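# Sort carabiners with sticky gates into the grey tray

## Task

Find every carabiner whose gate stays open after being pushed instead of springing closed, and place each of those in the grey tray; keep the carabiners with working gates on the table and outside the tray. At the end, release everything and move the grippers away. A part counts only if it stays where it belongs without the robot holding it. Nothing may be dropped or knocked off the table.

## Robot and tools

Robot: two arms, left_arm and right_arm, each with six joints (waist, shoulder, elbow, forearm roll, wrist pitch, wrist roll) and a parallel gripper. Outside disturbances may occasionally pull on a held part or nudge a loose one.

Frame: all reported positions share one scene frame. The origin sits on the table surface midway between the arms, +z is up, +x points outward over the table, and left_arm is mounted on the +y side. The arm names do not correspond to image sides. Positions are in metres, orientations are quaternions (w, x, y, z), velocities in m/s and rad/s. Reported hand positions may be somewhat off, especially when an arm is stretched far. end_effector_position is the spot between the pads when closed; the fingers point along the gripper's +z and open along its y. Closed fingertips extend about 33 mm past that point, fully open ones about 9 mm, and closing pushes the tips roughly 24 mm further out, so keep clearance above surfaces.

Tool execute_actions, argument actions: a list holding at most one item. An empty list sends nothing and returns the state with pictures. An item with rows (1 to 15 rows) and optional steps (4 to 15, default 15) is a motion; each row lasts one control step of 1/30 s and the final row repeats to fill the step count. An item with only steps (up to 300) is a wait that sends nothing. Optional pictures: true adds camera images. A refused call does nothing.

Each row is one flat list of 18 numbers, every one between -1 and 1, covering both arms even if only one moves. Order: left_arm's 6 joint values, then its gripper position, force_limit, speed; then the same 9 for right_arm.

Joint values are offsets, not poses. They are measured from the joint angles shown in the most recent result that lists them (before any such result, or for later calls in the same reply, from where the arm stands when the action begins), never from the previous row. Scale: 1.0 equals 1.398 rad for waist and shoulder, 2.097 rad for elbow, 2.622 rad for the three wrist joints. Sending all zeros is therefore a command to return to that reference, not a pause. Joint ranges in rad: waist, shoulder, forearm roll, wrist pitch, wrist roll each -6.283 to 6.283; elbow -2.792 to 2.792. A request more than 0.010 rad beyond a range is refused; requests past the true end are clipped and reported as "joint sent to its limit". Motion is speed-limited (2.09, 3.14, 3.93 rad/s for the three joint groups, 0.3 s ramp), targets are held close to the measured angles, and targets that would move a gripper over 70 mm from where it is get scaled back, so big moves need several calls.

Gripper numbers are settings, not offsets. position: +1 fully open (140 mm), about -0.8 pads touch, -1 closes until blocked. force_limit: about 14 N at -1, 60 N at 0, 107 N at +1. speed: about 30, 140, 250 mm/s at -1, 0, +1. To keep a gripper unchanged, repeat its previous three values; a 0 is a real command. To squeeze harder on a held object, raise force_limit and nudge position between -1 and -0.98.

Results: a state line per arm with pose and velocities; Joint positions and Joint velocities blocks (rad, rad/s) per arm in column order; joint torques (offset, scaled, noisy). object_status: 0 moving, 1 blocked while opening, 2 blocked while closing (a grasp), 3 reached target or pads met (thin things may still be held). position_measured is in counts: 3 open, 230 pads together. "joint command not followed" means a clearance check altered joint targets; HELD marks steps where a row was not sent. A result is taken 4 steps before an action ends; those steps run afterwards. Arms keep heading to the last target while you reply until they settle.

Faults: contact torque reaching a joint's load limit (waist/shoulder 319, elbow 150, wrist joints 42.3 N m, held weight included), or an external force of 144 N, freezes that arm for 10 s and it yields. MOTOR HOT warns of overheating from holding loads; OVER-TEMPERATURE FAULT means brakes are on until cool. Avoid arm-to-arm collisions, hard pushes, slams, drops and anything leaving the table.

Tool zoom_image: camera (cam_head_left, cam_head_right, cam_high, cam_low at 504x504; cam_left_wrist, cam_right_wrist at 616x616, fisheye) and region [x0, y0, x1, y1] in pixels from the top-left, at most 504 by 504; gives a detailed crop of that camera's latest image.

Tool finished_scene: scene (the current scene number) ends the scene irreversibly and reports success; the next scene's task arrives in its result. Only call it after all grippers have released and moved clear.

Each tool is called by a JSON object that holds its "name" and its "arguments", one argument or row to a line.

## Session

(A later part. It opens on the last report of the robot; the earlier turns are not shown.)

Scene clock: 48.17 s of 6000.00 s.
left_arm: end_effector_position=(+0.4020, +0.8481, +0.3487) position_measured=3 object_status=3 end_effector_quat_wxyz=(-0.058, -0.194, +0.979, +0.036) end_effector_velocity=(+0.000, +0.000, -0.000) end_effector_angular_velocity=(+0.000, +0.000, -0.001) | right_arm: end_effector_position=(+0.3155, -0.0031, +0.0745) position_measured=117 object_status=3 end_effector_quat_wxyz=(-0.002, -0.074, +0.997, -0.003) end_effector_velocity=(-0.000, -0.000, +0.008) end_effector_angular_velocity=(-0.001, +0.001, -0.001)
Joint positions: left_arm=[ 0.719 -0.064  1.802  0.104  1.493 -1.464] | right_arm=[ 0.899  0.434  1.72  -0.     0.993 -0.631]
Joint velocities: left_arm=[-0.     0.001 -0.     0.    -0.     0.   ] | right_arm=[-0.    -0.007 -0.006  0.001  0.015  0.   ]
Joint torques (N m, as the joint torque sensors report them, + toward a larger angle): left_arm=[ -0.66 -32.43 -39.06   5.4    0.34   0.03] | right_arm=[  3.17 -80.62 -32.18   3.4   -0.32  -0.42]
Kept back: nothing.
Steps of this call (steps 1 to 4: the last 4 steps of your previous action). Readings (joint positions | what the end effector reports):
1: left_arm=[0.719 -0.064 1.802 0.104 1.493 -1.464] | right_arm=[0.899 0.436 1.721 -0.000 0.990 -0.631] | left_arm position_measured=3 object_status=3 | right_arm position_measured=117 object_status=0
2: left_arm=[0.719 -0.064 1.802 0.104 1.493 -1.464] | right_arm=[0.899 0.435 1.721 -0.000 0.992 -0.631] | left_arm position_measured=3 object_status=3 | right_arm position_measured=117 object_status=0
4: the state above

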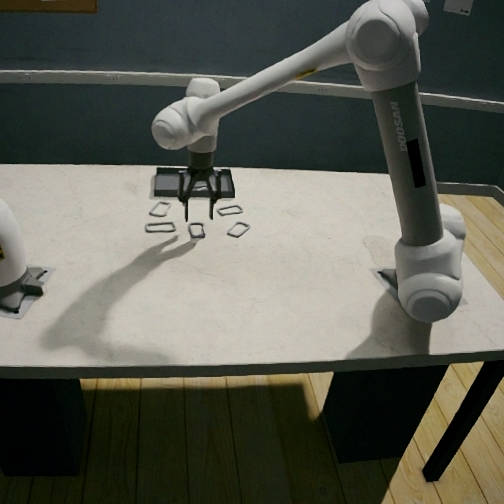

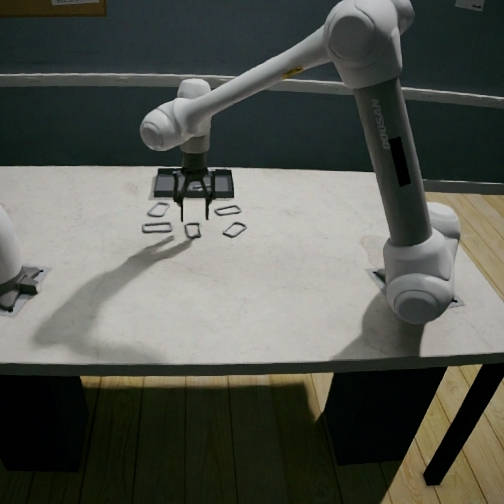

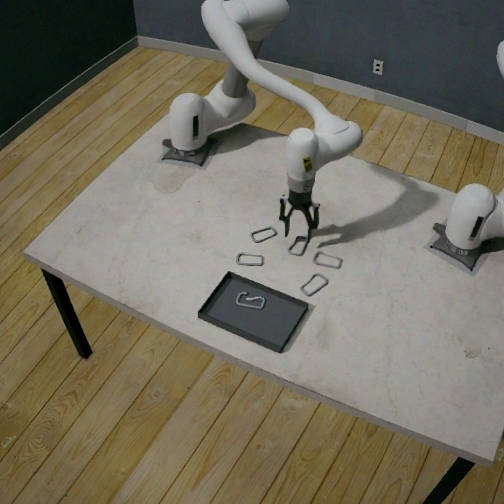

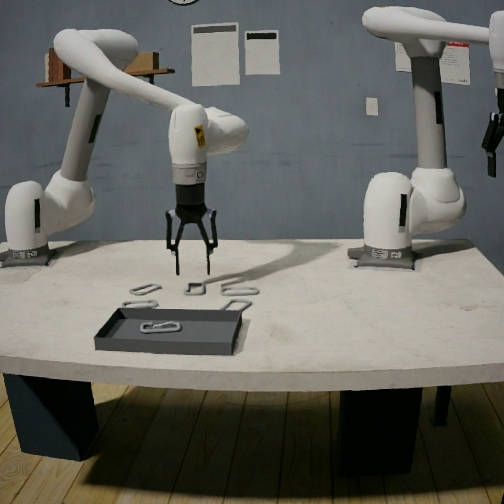

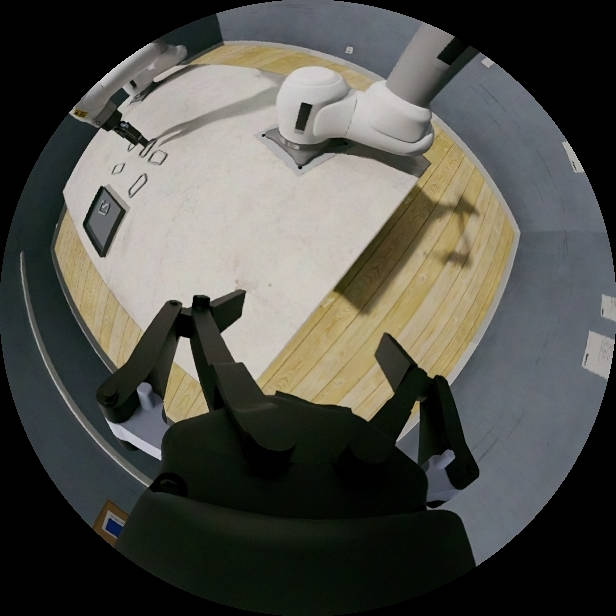

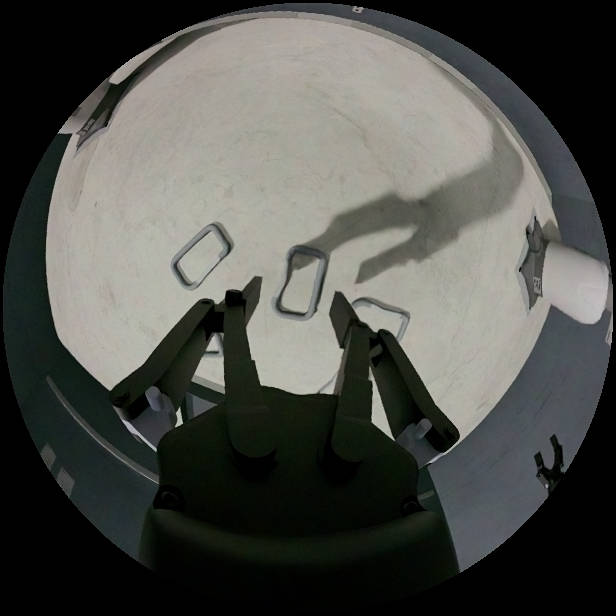

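{"name": "execute_actions", "arguments": {
  "actions": [
    {"rows":[[0,0,0,0,0,0,1,0,0,0.0207,0.1116,-0.1183,0,0.0357,-0.489,0.2,0,0]],"steps":15}
  ]
}}

{"name": "execute_actions", "arguments": {
  "actions": [
    {"steps":14}
  ],
  "pictures": true
}}

{"name": "zoom_image", "arguments": {
  "camera": "cam_right_wrist",
  "region": [200,180,420,400]
}}

Scene clock: 48.83 s of 6000.00 s.
left_arm: end_effector_position=(+0.4020, +0.8481, +0.3487) position_measured=3 object_status=3 end_effector_quat_wxyz=(-0.058, -0.194, +0.979, +0.036) end_effector_velocity=(+0.000, -0.000, +0.000) end_effector_angular_velocity=(+0.001, -0.000, +0.001) | right_arm: end_effector_position=(+0.3354, +0.0668, +0.0731) position_measured=104 object_status=3 end_effector_quat_wxyz=(-0.003, -0.399, +0.917, -0.003) end_effector_velocity=(+0.059, +0.227, -0.009) end_effector_angular_velocity=(+0.011, +0.023, +3.216)
Joint positions: left_arm=[ 0.719 -0.064  1.802  0.104  1.493 -1.464] | right_arm=[ 0.918  0.535  1.561 -0.     1.054 -1.286]
Joint velocities: left_arm=[-0.001 -0.     0.     0.     0.    -0.001] | right_arm=[ 0.062  0.33  -0.527 -0.     0.197 -3.154]
Joint torques (N m, as the joint torque sensors report them, + toward a larger angle): left_arm=[  0.12 -32.06 -39.03   5.43   0.39  -0.02] | right_arm=[  3.75 -95.03 -32.95   3.56   0.57  -0.19]
Steps of this call (steps 1 to 9: the robot went on to your last target; steps 10 to 20: the first 11 steps of this action). Readings (joint positions | what the end effector reports):
10: left_arm=[0.719 -0.064 1.802 0.104 1.493 -1.464] | right_arm=[0.899 0.433 1.720 -0.000 0.995 -0.631] | left_arm position_measured=3 object_status=3 | right_arm position_measured=117 object_status=0
11: left_arm=[0.719 -0.064 1.802 0.104 1.493 -1.464] | right_arm=[0.900 0.435 1.718 -0.000 0.995 -0.638] | left_arm position_measured=3 object_status=3 | right_arm position_measured=114 object_status=0
13: left_arm=[0.719 -0.064 1.802 0.104 1.493 -1.464] | right_arm=[0.901 0.446 1.701 -0.000 1.001 -0.694] | left_arm position_measured=3 object_status=3 | right_arm position_measured=104 object_status=0
17: left_arm=[0.719 -0.064 1.802 0.104 1.493 -1.464] | right_arm=[0.911 0.497 1.623 -0.000 1.031 -0.979] | left_arm position_measured=3 object_status=3 | right_arm position_measured=104 object_status=0
20: the state above

Scene clock: 49.30 s of 6000.00 s.
left_arm: end_effector_position=(+0.4020, +0.8481, +0.3487) position_measured=3 object_status=3 end_effector_quat_wxyz=(-0.058, -0.194, +0.979, +0.036) end_effector_velocity=(-0.000, +0.000, +0.000) end_effector_angular_velocity=(+0.001, -0.000, -0.000) | right_arm: end_effector_position=(+0.3446, +0.1044, +0.0714) position_measured=104 object_status=3 end_effector_quat_wxyz=(-0.003, -0.666, +0.746, -0.002) end_effector_velocity=(+0.000, +0.001, +0.000) end_effector_angular_velocity=(+0.001, -0.000, +0.007)
Joint positions: left_arm=[ 0.719 -0.064  1.802  0.104  1.493 -1.464] | right_arm=[ 0.928  0.59   1.472 -0.     1.087 -1.913]
Joint velocities: left_arm=[ 0.    -0.001  0.     0.    -0.     0.   ] | right_arm=[-0.     0.    -0.001  0.     0.    -0.007]
Joint torques (N m, as the joint torque sensors report them, + toward a larger angle): left_arm=[ -0.78 -32.76 -38.86   5.41   0.33  -0.02] | right_arm=[  2.59 -96.21 -34.48   3.81  -0.22  -0.14]
Kept back: nothing.
Steps of this call (steps 1 to 4: the last 4 steps of your previous action; steps 5 to 14: the robot went on to your last target). Readings (joint positions | what the end effector reports):
1: left_arm=[0.719 -0.064 1.802 0.104 1.493 -1.464] | right_arm=[0.920 0.546 1.544 -0.000 1.060 -1.392] | left_arm position_measured=3 object_status=3 | right_arm position_measured=104 object_status=3
2: left_arm=[0.719 -0.064 1.802 0.104 1.493 -1.464] | right_arm=[0.922 0.555 1.529 -0.000 1.066 -1.493] | left_arm position_measured=3 object_status=3 | right_arm position_measured=104 object_status=3
4: left_arm=[0.719 -0.064 1.802 0.104 1.493 -1.464] | right_arm=[0.925 0.570 1.504 -0.000 1.075 -1.669] | left_arm position_measured=3 object_status=3 | right_arm position_measured=104 object_status=3
8: left_arm=[0.719 -0.064 1.802 0.104 1.493 -1.464] | right_arm=[0.928 0.588 1.476 -0.000 1.086 -1.881] | left_arm position_measured=3 object_status=3 | right_arm position_measured=104 object_status=3
14: the state above

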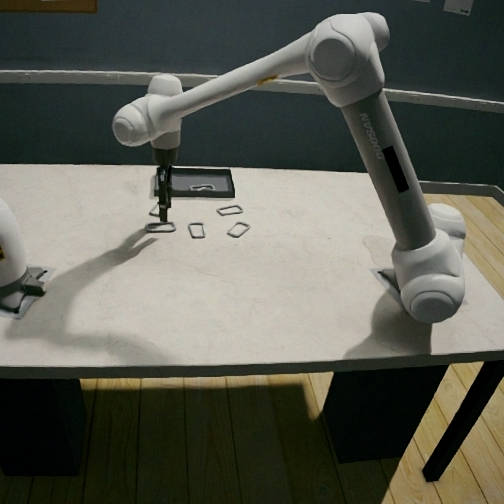

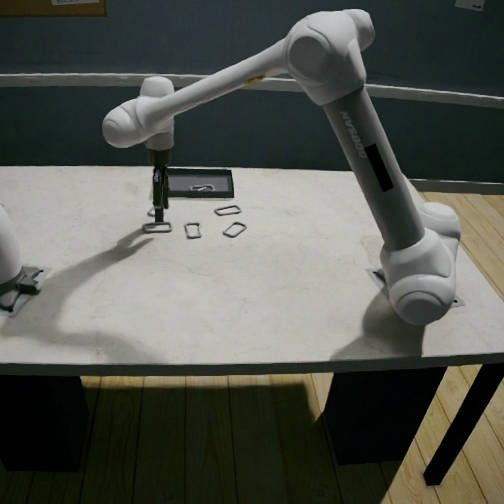

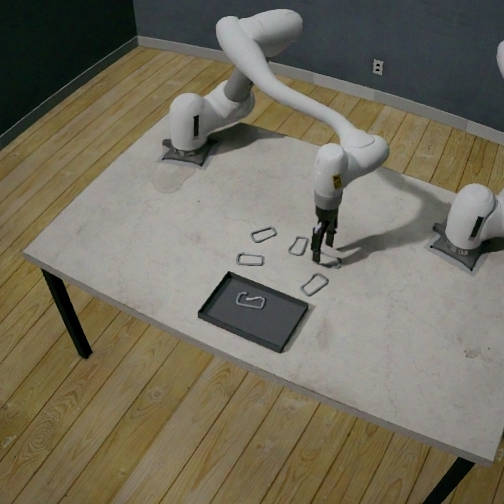

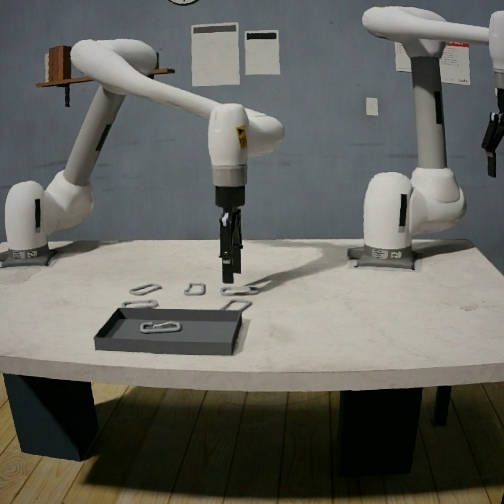

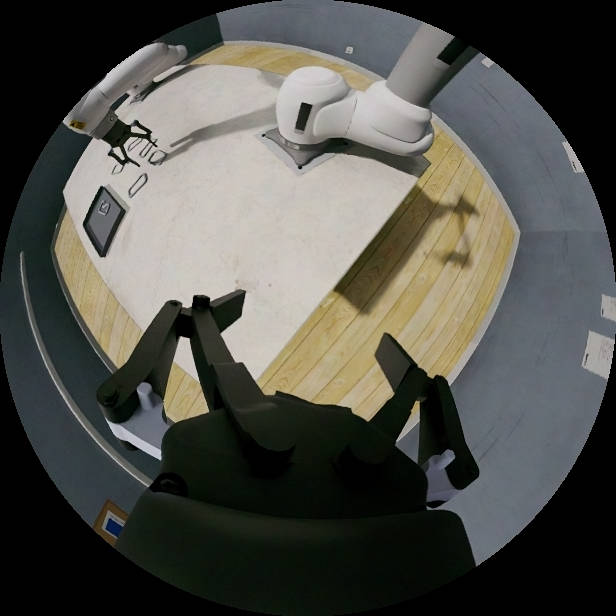

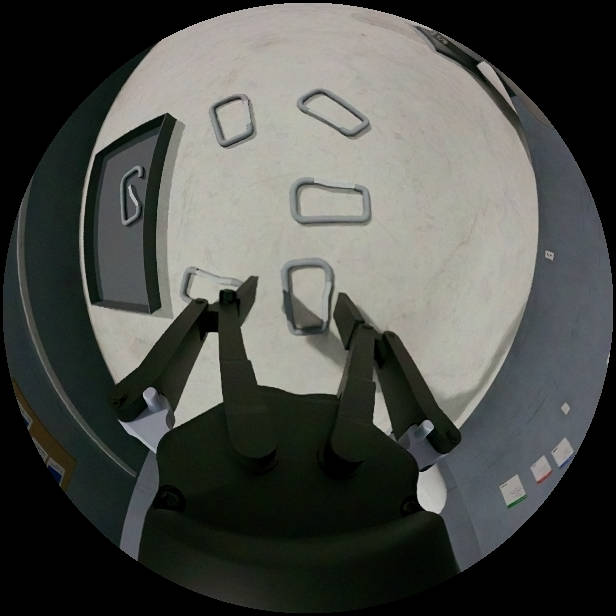

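Region (200, 180, 420, 400) of cam_right_wrist's 616x616 image, scaled by 2.291, with more detail than that image has.

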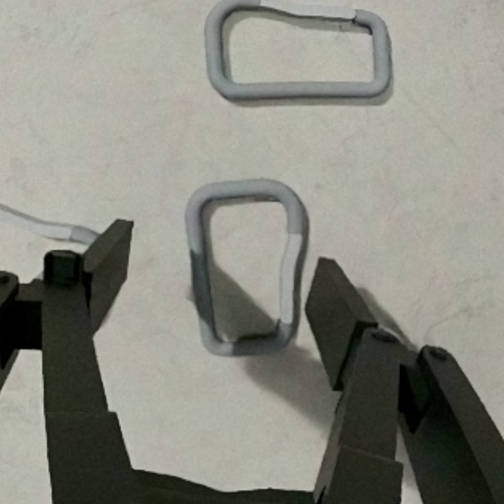

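{"name": "execute_actions", "arguments": {
  "actions": [
    {"rows":[[0,0,0,0,0,0,1,0,0,0.0152,0.010,-0.0052,0,-0.004,0.0081,0.2,0,0],[0,0,0,0,0,0,1,0,0,0.0152,0.010,-0.0052,0,-0.004,0.0081,0.2,0,0],[0,0,0,0,0,0,1,0,0,0.0152,0.010,-0.0052,0,-0.004,0.0081,0.2,0,0],[0,0,0,0,0,0,1,0,0,0.0152,0.0335,-0.0052,0,-0.0137,0.0081,0.2,0,0]],"steps":15}
  ]
}}

{"name": "execute_actions", "arguments": {
  "actions": [
    {"rows":[[0,0,0,0,0,0,1,0,0,0,0,0,0,0,0,-0.1,-0.6,-0.3]],"steps":15}
  ],
  "pictures": true
}}

{"name": "zoom_image", "arguments": {
  "camera": "cam_right_wrist",
  "region": [200,180,420,400]
}}

Scene clock: 50.07 s of 6000.00 s.
left_arm: end_effector_position=(+0.4020, +0.8481, +0.3487) position_measured=3 object_status=3 end_effector_quat_wxyz=(-0.058, -0.194, +0.979, +0.036) end_effector_velocity=(-0.001, +0.001, +0.000) end_effector_angular_velocity=(-0.000, -0.000, +0.004) | right_arm: end_effector_position=(+0.3342, +0.1237, +0.0385) position_measured=104 object_status=3 end_effector_quat_wxyz=(-0.003, -0.666, +0.746, -0.002) end_effector_velocity=(-0.000, +0.006, -0.017) end_effector_angular_velocity=(-0.001, -0.000, -0.000)
Joint positions: left_arm=[ 0.719 -0.064  1.802  0.104  1.493 -1.464] | right_arm=[ 0.949  0.635  1.461 -0.     1.052 -1.892]
Joint velocities: left_arm=[ 0.002 -0.     0.    -0.    -0.    -0.002] | right_arm=[ 0.003  0.022 -0.002 -0.001 -0.019  0.004]
Joint torques (N m, as the joint torque sensors report them, + toward a larger angle): left_arm=[ -0.29 -32.89 -38.97   5.42   0.38   0.02] | right_arm=[   2.65 -101.95  -34.82    4.07   -0.22   -0.13]
Steps of this call (steps 1 to 12: the robot went on to your last target; steps 13 to 23: the first 11 steps of this action). Readings (joint positions | what the end effector reports):
13: left_arm=[0.719 -0.064 1.802 0.104 1.493 -1.464] | right_arm=[0.928 0.590 1.472 -0.000 1.087 -1.913] | left_arm position_measured=3 object_status=3 | right_arm position_measured=104 object_status=3
14: left_arm=[0.719 -0.064 1.802 0.104 1.493 -1.464] | right_arm=[0.931 0.592 1.470 -0.000 1.086 -1.911] | left_arm position_measured=3 object_status=3 | right_arm position_measured=104 object_status=3
16: left_arm=[0.719 -0.064 1.802 0.104 1.493 -1.464] | right_arm=[0.943 0.600 1.465 -0.000 1.080 -1.899] | left_arm position_measured=3 object_status=3 | right_arm position_measured=104 object_status=3
20: left_arm=[0.719 -0.064 1.802 0.104 1.493 -1.464] | right_arm=[0.948 0.629 1.462 -0.000 1.057 -1.893] | left_arm position_measured=3 object_status=3 | right_arm position_measured=104 object_status=3
23: the state above

Scene clock: 50.57 s of 6000.00 s.
left_arm: end_effector_position=(+0.4020, +0.8481, +0.3487) position_measured=3 object_status=3 end_effector_quat_wxyz=(-0.058, -0.194, +0.979, +0.036) end_effector_velocity=(+0.000, -0.000, +0.000) end_effector_angular_velocity=(+0.000, -0.000, -0.001) | right_arm: end_effector_position=(+0.3341, +0.1240, +0.0373) position_measured=141 object_status=0 end_effector_quat_wxyz=(-0.003, -0.666, +0.746, -0.002) end_effector_velocity=(+0.000, +0.000, -0.000) end_effector_angular_velocity=(-0.000, -0.000, -0.001)
Joint positions: left_arm=[ 0.719 -0.064  1.802  0.104  1.493 -1.464] | right_arm=[ 0.95   0.637  1.461 -0.     1.051 -1.891]
Joint velocities: left_arm=[-0.001 -0.    -0.     0.    -0.     0.001] | right_arm=[ 0.     0.001 -0.001 -0.     0.001  0.001]
Joint torques (N m, as the joint torque sensors report them, + toward a larger angle): left_arm=[  0.4  -32.27 -39.13   5.38   0.35  -0.03] | right_arm=[  3.61 -94.07 -32.96   3.69  -0.26  -0.35]
Steps of this call (steps 1 to 4: the last 4 steps of your previous action; steps 5 to 15: the first 11 steps of this action, its rows measured from where the robot was after step 4). Readings (joint positions | what the end effector reports):
4: left_arm=[0.719 -0.064 1.802 0.104 1.493 -1.464] | right_arm=[0.949 0.637 1.461 -0.000 1.051 -1.892] | left_arm position_measured=3 object_status=3 | right_arm position_measured=104 object_status=3
5: left_arm=[0.719 -0.064 1.802 0.104 1.493 -1.464] | right_arm=[0.949 0.637 1.461 -0.000 1.051 -1.891] | left_arm position_measured=3 object_status=3 | right_arm position_measured=104 object_status=0
6: left_arm=[0.719 -0.064 1.802 0.104 1.493 -1.464] | right_arm=[0.950 0.637 1.461 -0.000 1.051 -1.891] | left_arm position_measured=3 object_status=3 | right_arm position_measured=106 object_status=0
8: left_arm=[0.719 -0.064 1.802 0.104 1.493 -1.464] | right_arm=[0.950 0.637 1.461 -0.000 1.051 -1.891] | left_arm position_measured=3 object_status=3 | right_arm position_measured=117 object_status=0
12: left_arm=[0.719 -0.064 1.802 0.104 1.493 -1.464] | right_arm=[0.950 0.637 1.461 -0.000 1.051 -1.891] | left_arm position_measured=3 object_status=3 | right_arm position_measured=139 object_status=0
15: the state above

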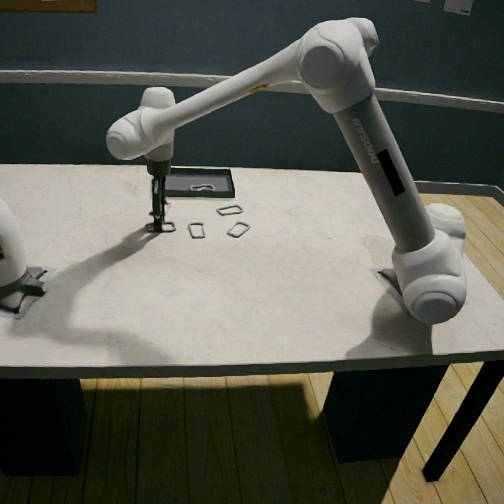

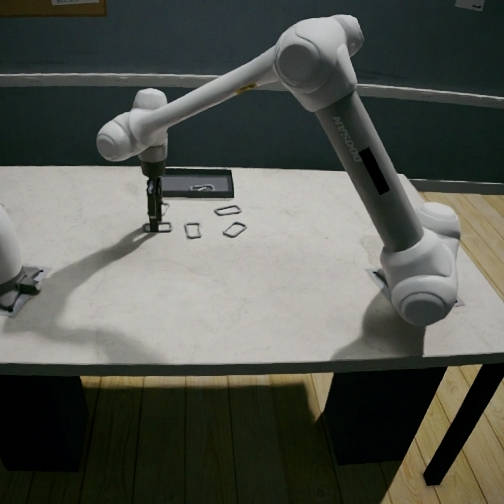

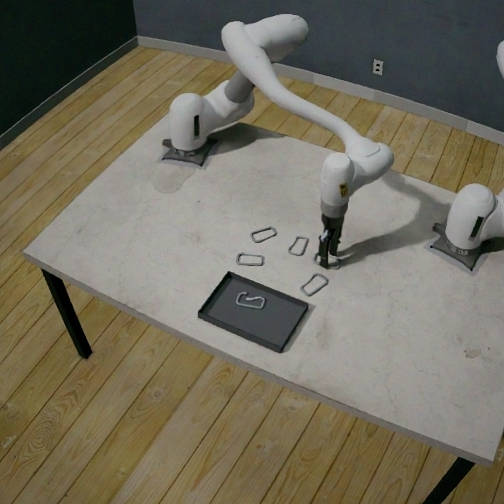

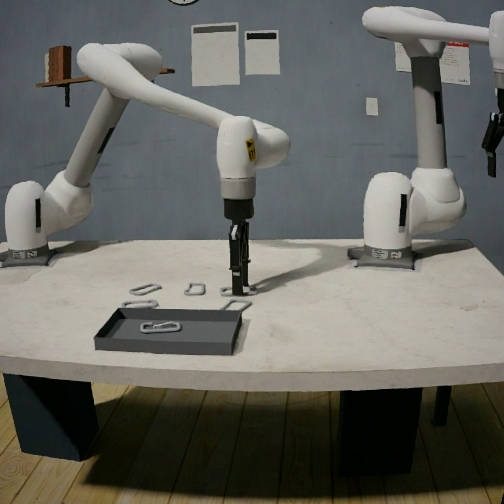

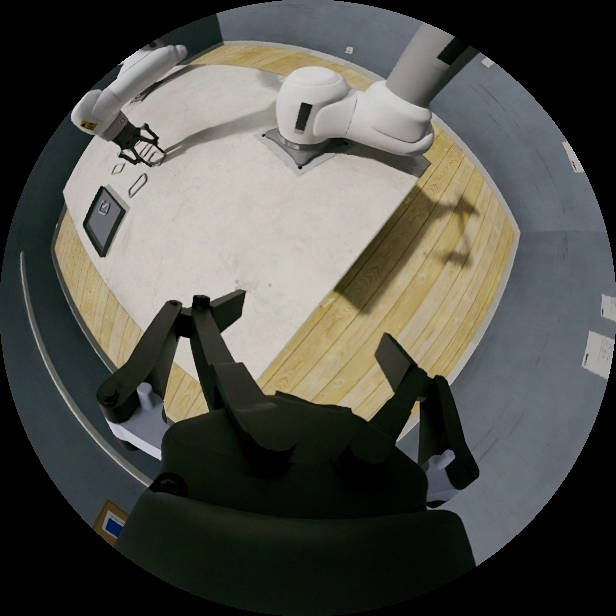

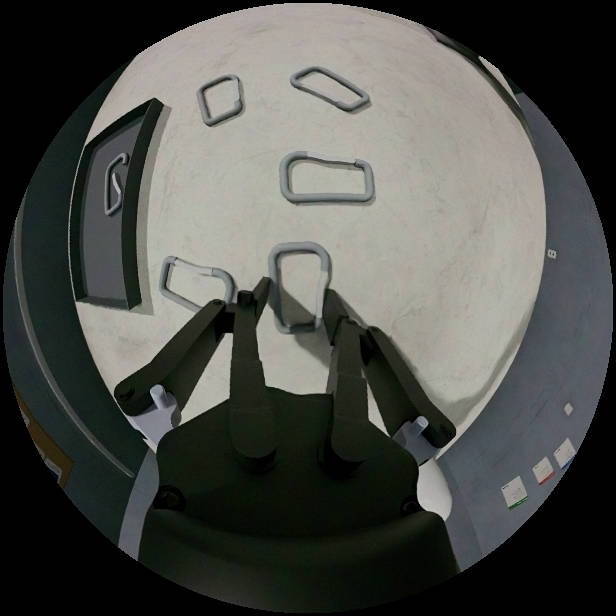

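Region (200, 180, 420, 400) of cam_right_wrist's 616x616 image, scaled by 2.291, with more detail than that image has.

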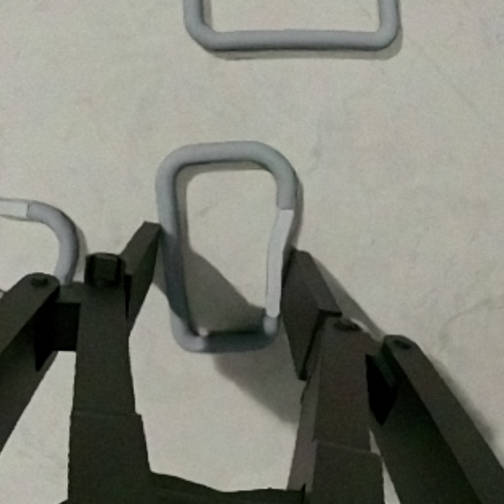

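{"name": "execute_actions", "arguments": {
  "actions": [
    {"rows":[[0,0,0,0,0,0,1,0,0,0,-0.0004,-0.0002,0,0.0004,0,-0.28,0,-0.8]],"steps":15}
  ],
  "pictures": true
}}

{"name": "zoom_image", "arguments": {
  "camera": "cam_right_wrist",
  "region": [200,180,420,400]
}}

Scene clock: 51.10 s of 6000.00 s.
left_arm: end_effector_position=(+0.4020, +0.8481, +0.3487) position_measured=3 object_status=3 end_effector_quat_wxyz=(-0.058, -0.194, +0.979, +0.036) end_effector_velocity=(+0.000, +0.000, -0.000) end_effector_angular_velocity=(-0.000, +0.001, +0.001) | right_arm: end_effector_position=(+0.3341, +0.1241, +0.0381) position_measured=154 object_status=0 end_effector_quat_wxyz=(-0.003, -0.666, +0.746, -0.002) end_effector_velocity=(+0.001, -0.000, +0.000) end_effector_angular_velocity=(-0.000, -0.000, +0.000)
Joint positions: left_arm=[ 0.719 -0.064  1.802  0.104  1.493 -1.464] | right_arm=[ 0.95   0.636  1.461 -0.     1.052 -1.891]
Joint velocities: left_arm=[-0.     0.001 -0.     0.    -0.    -0.001] | right_arm=[-0.001  0.    -0.    -0.001  0.    -0.   ]
Joint torques (N m, as the joint torque sensors report them, + toward a larger angle): left_arm=[ -0.91 -31.51 -39.12   5.35   0.33  -0.02] | right_arm=[  6.86 -77.39 -20.7    6.02   1.13  -0.12]
Steps of this call (steps 1 to 4: the last 4 steps of your previous action; step 5: the robot went on to your last target; steps 6 to 16: the first 11 steps of this action). Readings (joint positions | what the end effector reports):
6: left_arm=[0.719 -0.064 1.802 0.104 1.493 -1.464] | right_arm=[0.950 0.637 1.461 -0.000 1.051 -1.891] | left_arm position_measured=3 object_status=3 | right_arm position_measured=141 object_status=0
7: left_arm=[0.719 -0.064 1.802 0.104 1.493 -1.464] | right_arm=[0.950 0.637 1.461 -0.000 1.051 -1.891] | left_arm position_measured=3 object_status=3 | right_arm position_measured=142 object_status=0
9: left_arm=[0.719 -0.064 1.802 0.104 1.493 -1.464] | right_arm=[0.950 0.636 1.461 -0.000 1.052 -1.891] | left_arm position_measured=3 object_status=3 | right_arm position_measured=148 object_status=0
13: left_arm=[0.719 -0.064 1.802 0.104 1.493 -1.464] | right_arm=[0.950 0.636 1.461 -0.000 1.052 -1.891] | left_arm position_measured=3 object_status=3 | right_arm position_measured=154 object_status=0
16: the state above

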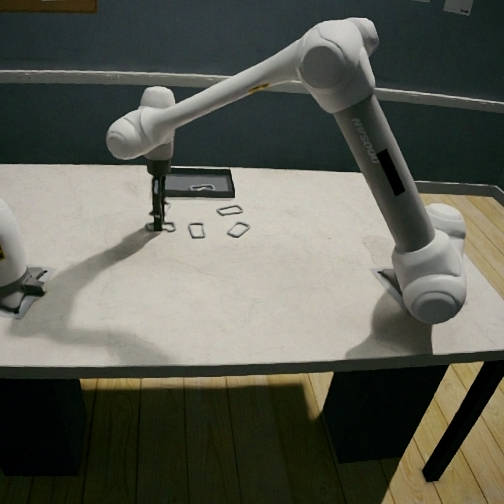

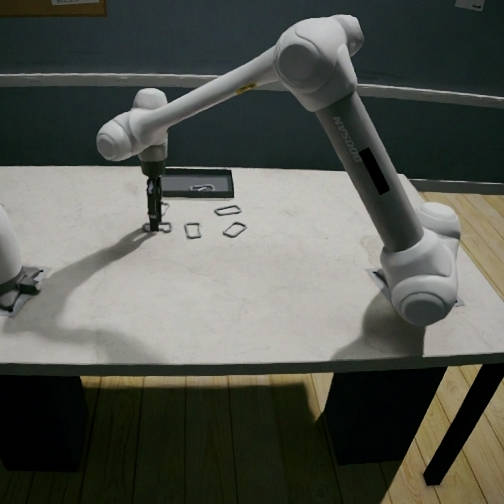

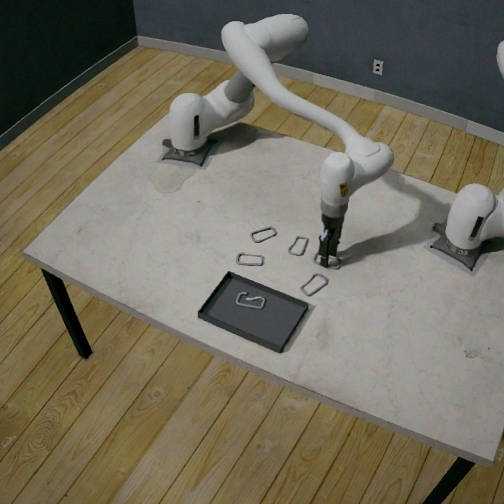

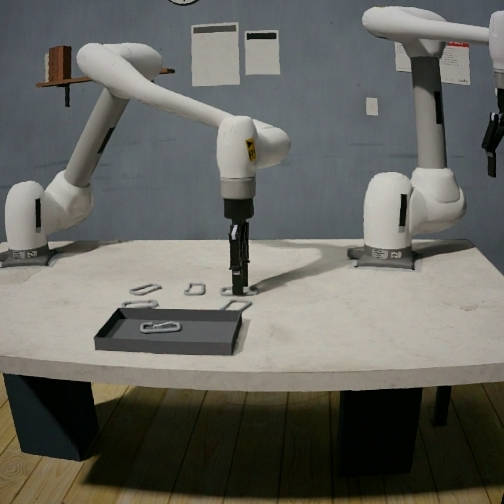

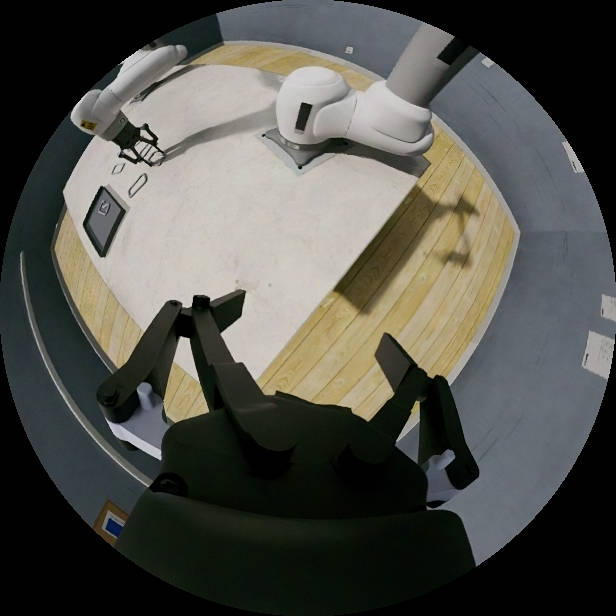

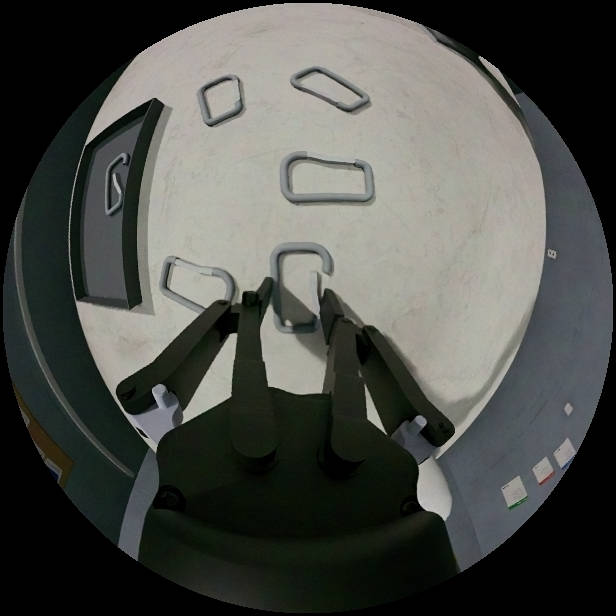

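Region (200, 180, 420, 400) of cam_right_wrist's 616x616 image, scaled by 2.291, with more detail than that image has.

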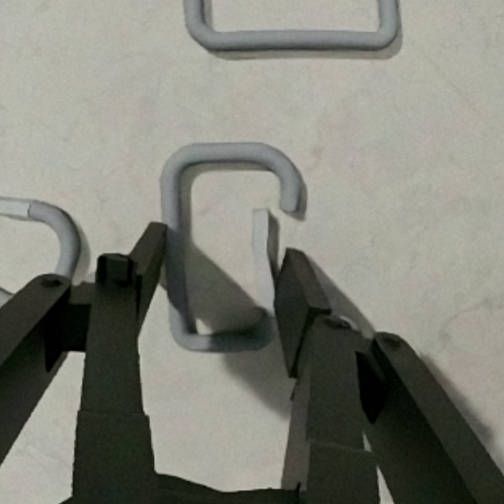

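{"name": "execute_actions", "arguments": {
  "actions": [
    {"rows":[[0,0,0,0,0,0,1,0,0,0,0,0,0,0,0,0.1,0,0.5],[0,0,0,0,0,0,1,0,0,0,0,0,0,0,0,0.1,0,0.5],[0,0,0,0,0,0,1,0,0,0,0,0,0,0,0,0.1,0,0.5],[0,0,0,0,0,0,1,0,0,0,-0.003,0,0,0.0016,0,0.1,0,0.5]],"steps":12}
  ],
  "pictures": true
}}

{"name": "zoom_image", "arguments": {
  "camera": "cam_right_wrist",
  "region": [200,180,420,400]
}}

Scene clock: 51.57 s of 6000.00 s.
left_arm: end_effector_position=(+0.4020, +0.8481, +0.3487) position_measured=3 object_status=3 end_effector_quat_wxyz=(-0.058, -0.194, +0.979, +0.036) end_effector_velocity=(-0.000, -0.000, +0.001) end_effector_angular_velocity=(+0.001, -0.001, -0.001) | right_arm: end_effector_position=(+0.3337, +0.1232, +0.0407) position_measured=117 object_status=0 end_effector_quat_wxyz=(-0.004, -0.666, +0.746, -0.002) end_effector_velocity=(-0.001, -0.002, +0.009) end_effector_angular_velocity=(-0.000, -0.000, +0.001)
Joint positions: left_arm=[ 0.719 -0.064  1.802  0.104  1.493 -1.464] | right_arm=[ 0.95   0.633  1.461 -0.     1.056 -1.891]
Joint velocities: left_arm=[-0.001 -0.001  0.     0.001  0.     0.   ] | right_arm=[-0.    -0.01  -0.    -0.     0.011 -0.001]
Joint torques (N m, as the joint torque sensors report them, + toward a larger angle): left_arm=[ -0.51 -32.22 -39.36   5.4    0.33   0.  ] | right_arm=[   2.47 -100.81  -35.09    3.78   -0.22   -0.36]
Steps of this call (steps 1 to 4: the last 4 steps of your previous action; steps 5 to 6: the robot went on to your last target; steps 7 to 14: the first 8 steps of this action). Readings (joint positions | what the end effector reports):
7: left_arm=[0.719 -0.064 1.802 0.104 1.493 -1.464] | right_arm=[0.950 0.636 1.461 -0.000 1.052 -1.891] | left_arm position_measured=3 object_status=3 | right_arm position_measured=154 object_status=0
8: left_arm=[0.719 -0.064 1.802 0.104 1.493 -1.464] | right_arm=[0.950 0.636 1.461 -0.000 1.052 -1.891] | left_arm position_measured=3 object_status=3 | right_arm position_measured=154 object_status=0
10: left_arm=[0.719 -0.064 1.802 0.104 1.493 -1.464] | right_arm=[0.950 0.636 1.461 -0.000 1.052 -1.891] | left_arm position_measured=3 object_status=3 | right_arm position_measured=129 object_status=0
14: the state above

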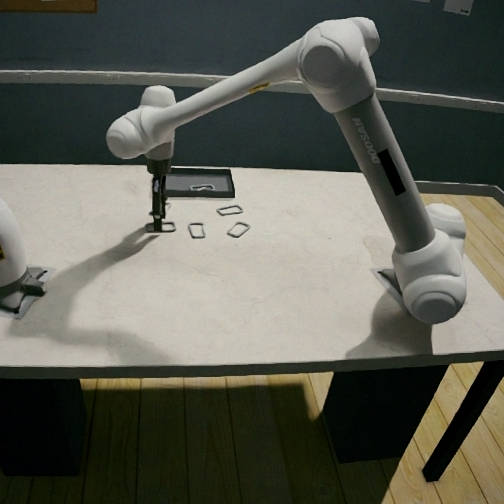

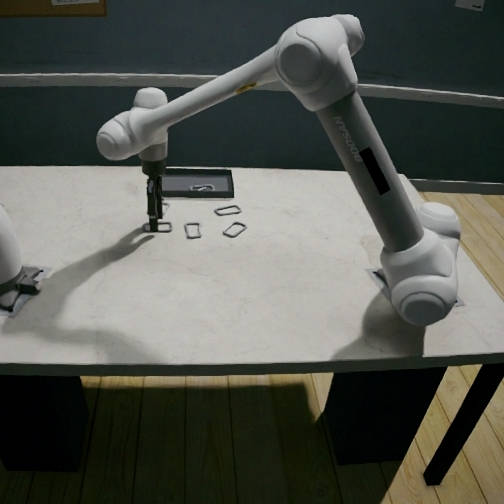

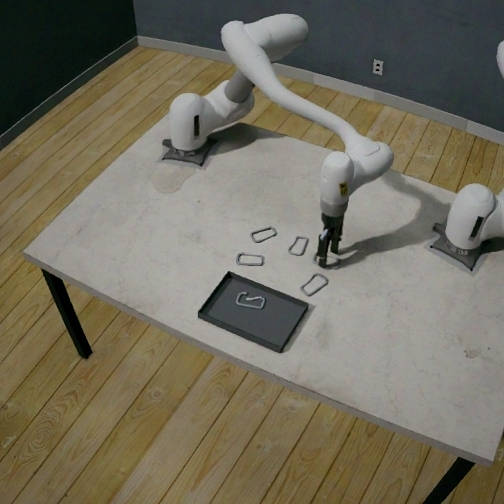

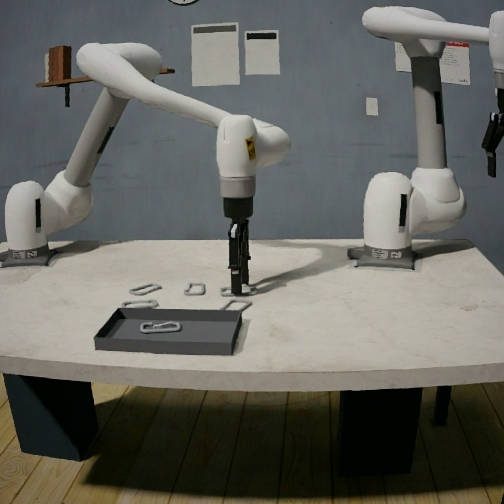

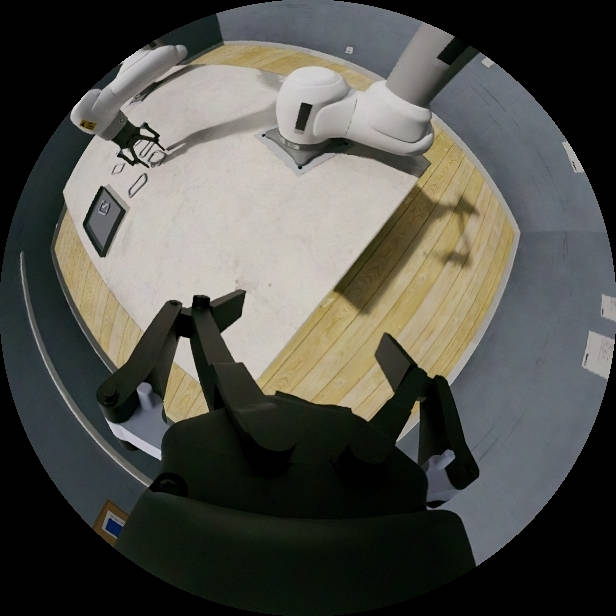

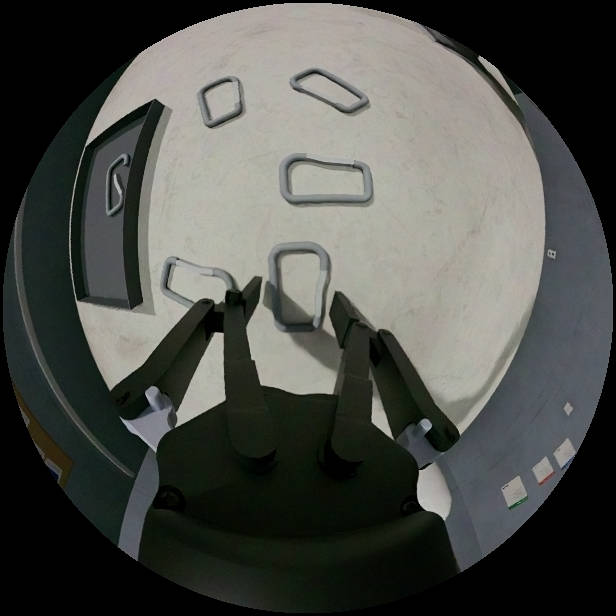

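Region (200, 180, 420, 400) of cam_right_wrist's 616x616 image, scaled by 2.291, with more detail than that image has.

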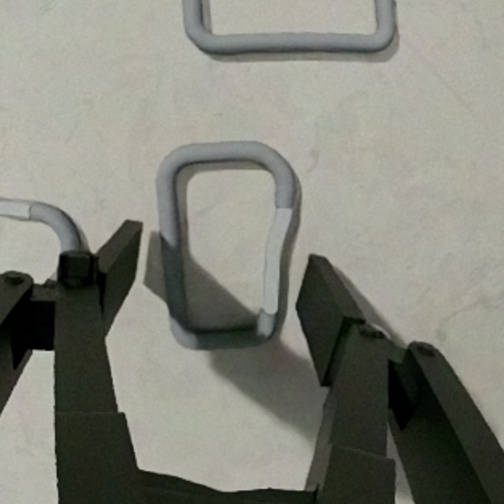

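{"name": "execute_actions", "arguments": {
  "actions": [
    {"rows":[[0,0,0,0,0,0,1,0,0,-0.0032,-0.0122,0.0134,0,-0.0032,-0.0017,0.1,0,0]],"steps":13}
  ]
}}

{"name": "execute_actions", "arguments": {
  "actions": []
}}

Scene clock: 52.70 s of 6000.00 s.
left_arm: end_effector_position=(+0.4020, +0.8481, +0.3487) position_measured=3 object_status=3 end_effector_quat_wxyz=(-0.058, -0.194, +0.979, +0.036) end_effector_velocity=(+0.000, +0.000, -0.001) end_effector_angular_velocity=(-0.001, +0.002, +0.001) | right_arm: end_effector_position=(+0.3318, +0.1109, +0.0416) position_measured=117 object_status=3 end_effector_quat_wxyz=(-0.005, -0.667, +0.745, -0.002) end_effector_velocity=(-0.000, -0.006, -0.002) end_effector_angular_velocity=(-0.002, +0.002, -0.001)
Joint positions: left_arm=[ 0.719 -0.064  1.802  0.104  1.493 -1.464] | right_arm=[ 0.945  0.616  1.488 -0.     1.048 -1.896]
Joint velocities: left_arm=[ 0.001  0.002  0.    -0.     0.    -0.001] | right_arm=[-0.003 -0.004  0.011  0.001 -0.004 -0.003]
Joint torques (N m, as the joint torque sensors report them, + toward a larger angle): left_arm=[ -0.32 -32.49 -39.18   5.41   0.45  -0.04] | right_arm=[  2.22 -95.21 -35.13   3.63  -0.57  -0.42]
Steps of this call (steps 1 to 4: the last 4 steps of your previous action; steps 5 to 15: the robot went on to your last target; steps 16 to 25: nothing new was sent; steps 26 to 34: the first 9 steps of this action). Readings (joint positions | what the end effector reports):
26: left_arm=[0.719 -0.064 1.802 0.104 1.493 -1.464] | right_arm=[0.950 0.632 1.461 -0.000 1.056 -1.891] | left_arm position_measured=3 object_status=3 | right_arm position_measured=117 object_status=3
27: left_arm=[0.719 -0.064 1.802 0.104 1.493 -1.464] | right_arm=[0.949 0.629 1.465 -0.000 1.055 -1.892] | left_arm position_measured=3 object_status=3 | right_arm position_measured=117 object_status=3
29: left_arm=[0.719 -0.064 1.802 0.104 1.493 -1.464] | right_arm=[0.947 0.621 1.480 -0.000 1.051 -1.894] | left_arm position_measured=3 object_status=3 | right_arm position_measured=117 object_status=3
33: left_arm=[0.719 -0.064 1.802 0.104 1.493 -1.464] | right_arm=[0.946 0.616 1.488 -0.000 1.048 -1.896] | left_arm position_measured=3 object_status=3 | right_arm position_measured=117 object_status=3
34: the state above

Scene clock: 52.83 s of 6000.00 s.
left_arm: end_effector_position=(+0.4020, +0.8481, +0.3487) position_measured=3 object_status=3 end_effector_quat_wxyz=(-0.058, -0.194, +0.979, +0.036) end_effector_velocity=(-0.000, +0.000, -0.000) end_effector_angular_velocity=(-0.000, +0.000, +0.001) | right_arm: end_effector_position=(+0.3318, +0.1105, +0.0416) position_measured=117 object_status=3 end_effector_quat_wxyz=(-0.005, -0.666, +0.745, -0.002) end_effector_velocity=(+0.000, -0.001, +0.001) end_effector_angular_velocity=(+0.000, +0.000, +0.001)
Joint positions: left_arm=[ 0.719 -0.064  1.802  0.104  1.493 -1.464] | right_arm=[ 0.945  0.616  1.489 -0.     1.047 -1.896]
Joint velocities: left_arm=[ 0.001  0.    -0.    -0.    -0.     0.   ] | right_arm=[-0.001 -0.002  0.002  0.    -0.    -0.002]
Joint torques (N m, as the joint torque sensors report them, + toward a larger angle): left_arm=[  0.11 -32.28 -38.87   5.41   0.36   0.12] | right_arm=[  3.98 -97.21 -34.65   3.84   0.24  -0.53]
Kept back: nothing.
Steps of this call (steps 1 to 4: the last 4 steps of your previous action). Readings (joint positions | what the end effector reports):
1: left_arm=[0.719 -0.064 1.802 0.104 1.493 -1.464] | right_arm=[0.945 0.616 1.489 -0.000 1.047 -1.896] | left_arm position_measured=3 object_status=3 | right_arm position_measured=117 object_status=3
2: left_arm=[0.719 -0.064 1.802 0.104 1.493 -1.464] | right_arm=[0.945 0.616 1.489 -0.000 1.047 -1.896] | left_arm position_measured=3 object_status=3 | right_arm position_measured=117 object_status=3
4: the state above

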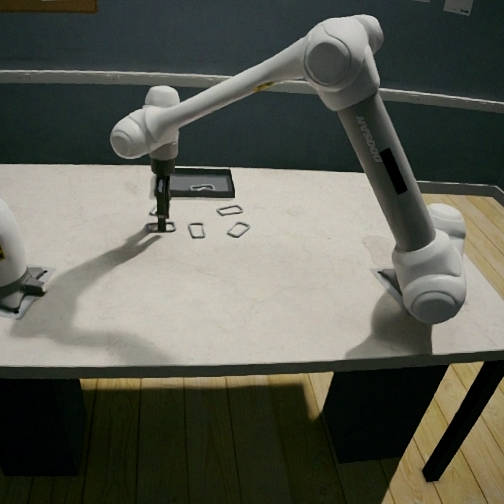

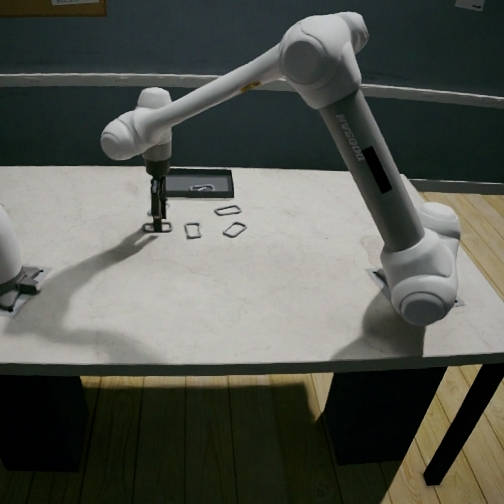

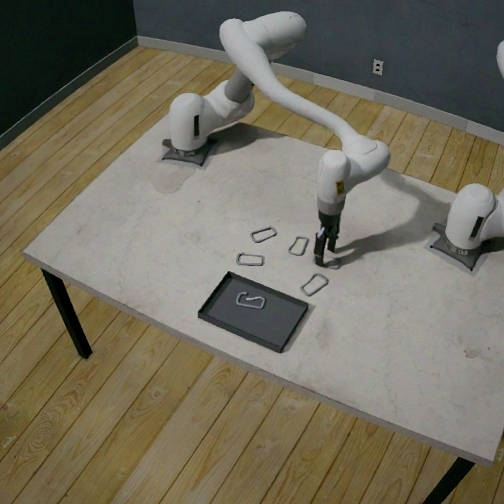

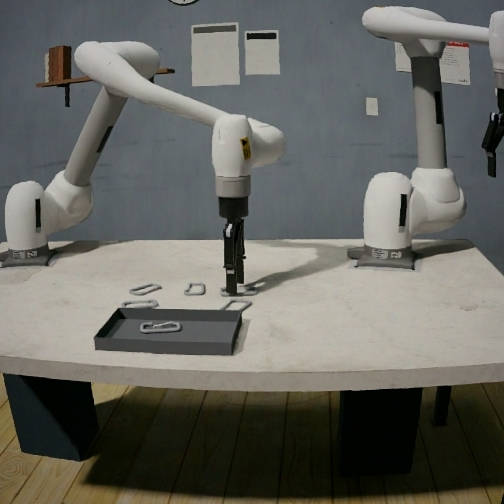

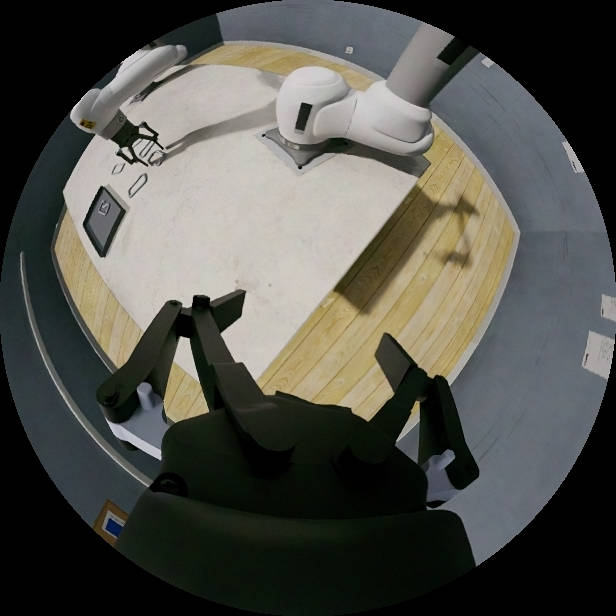

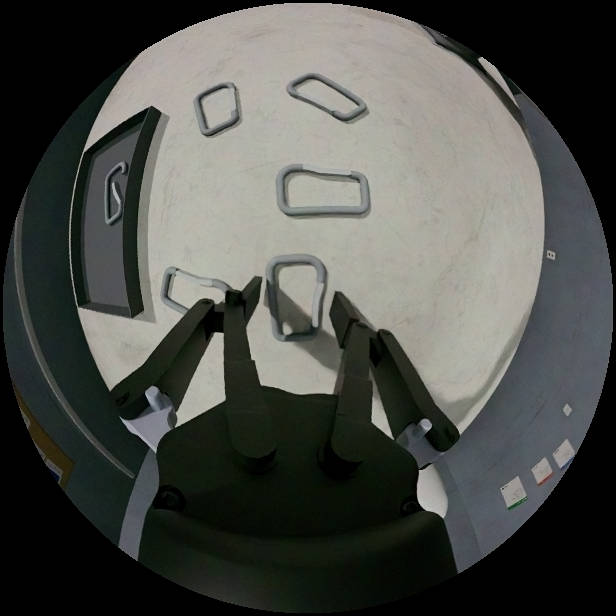

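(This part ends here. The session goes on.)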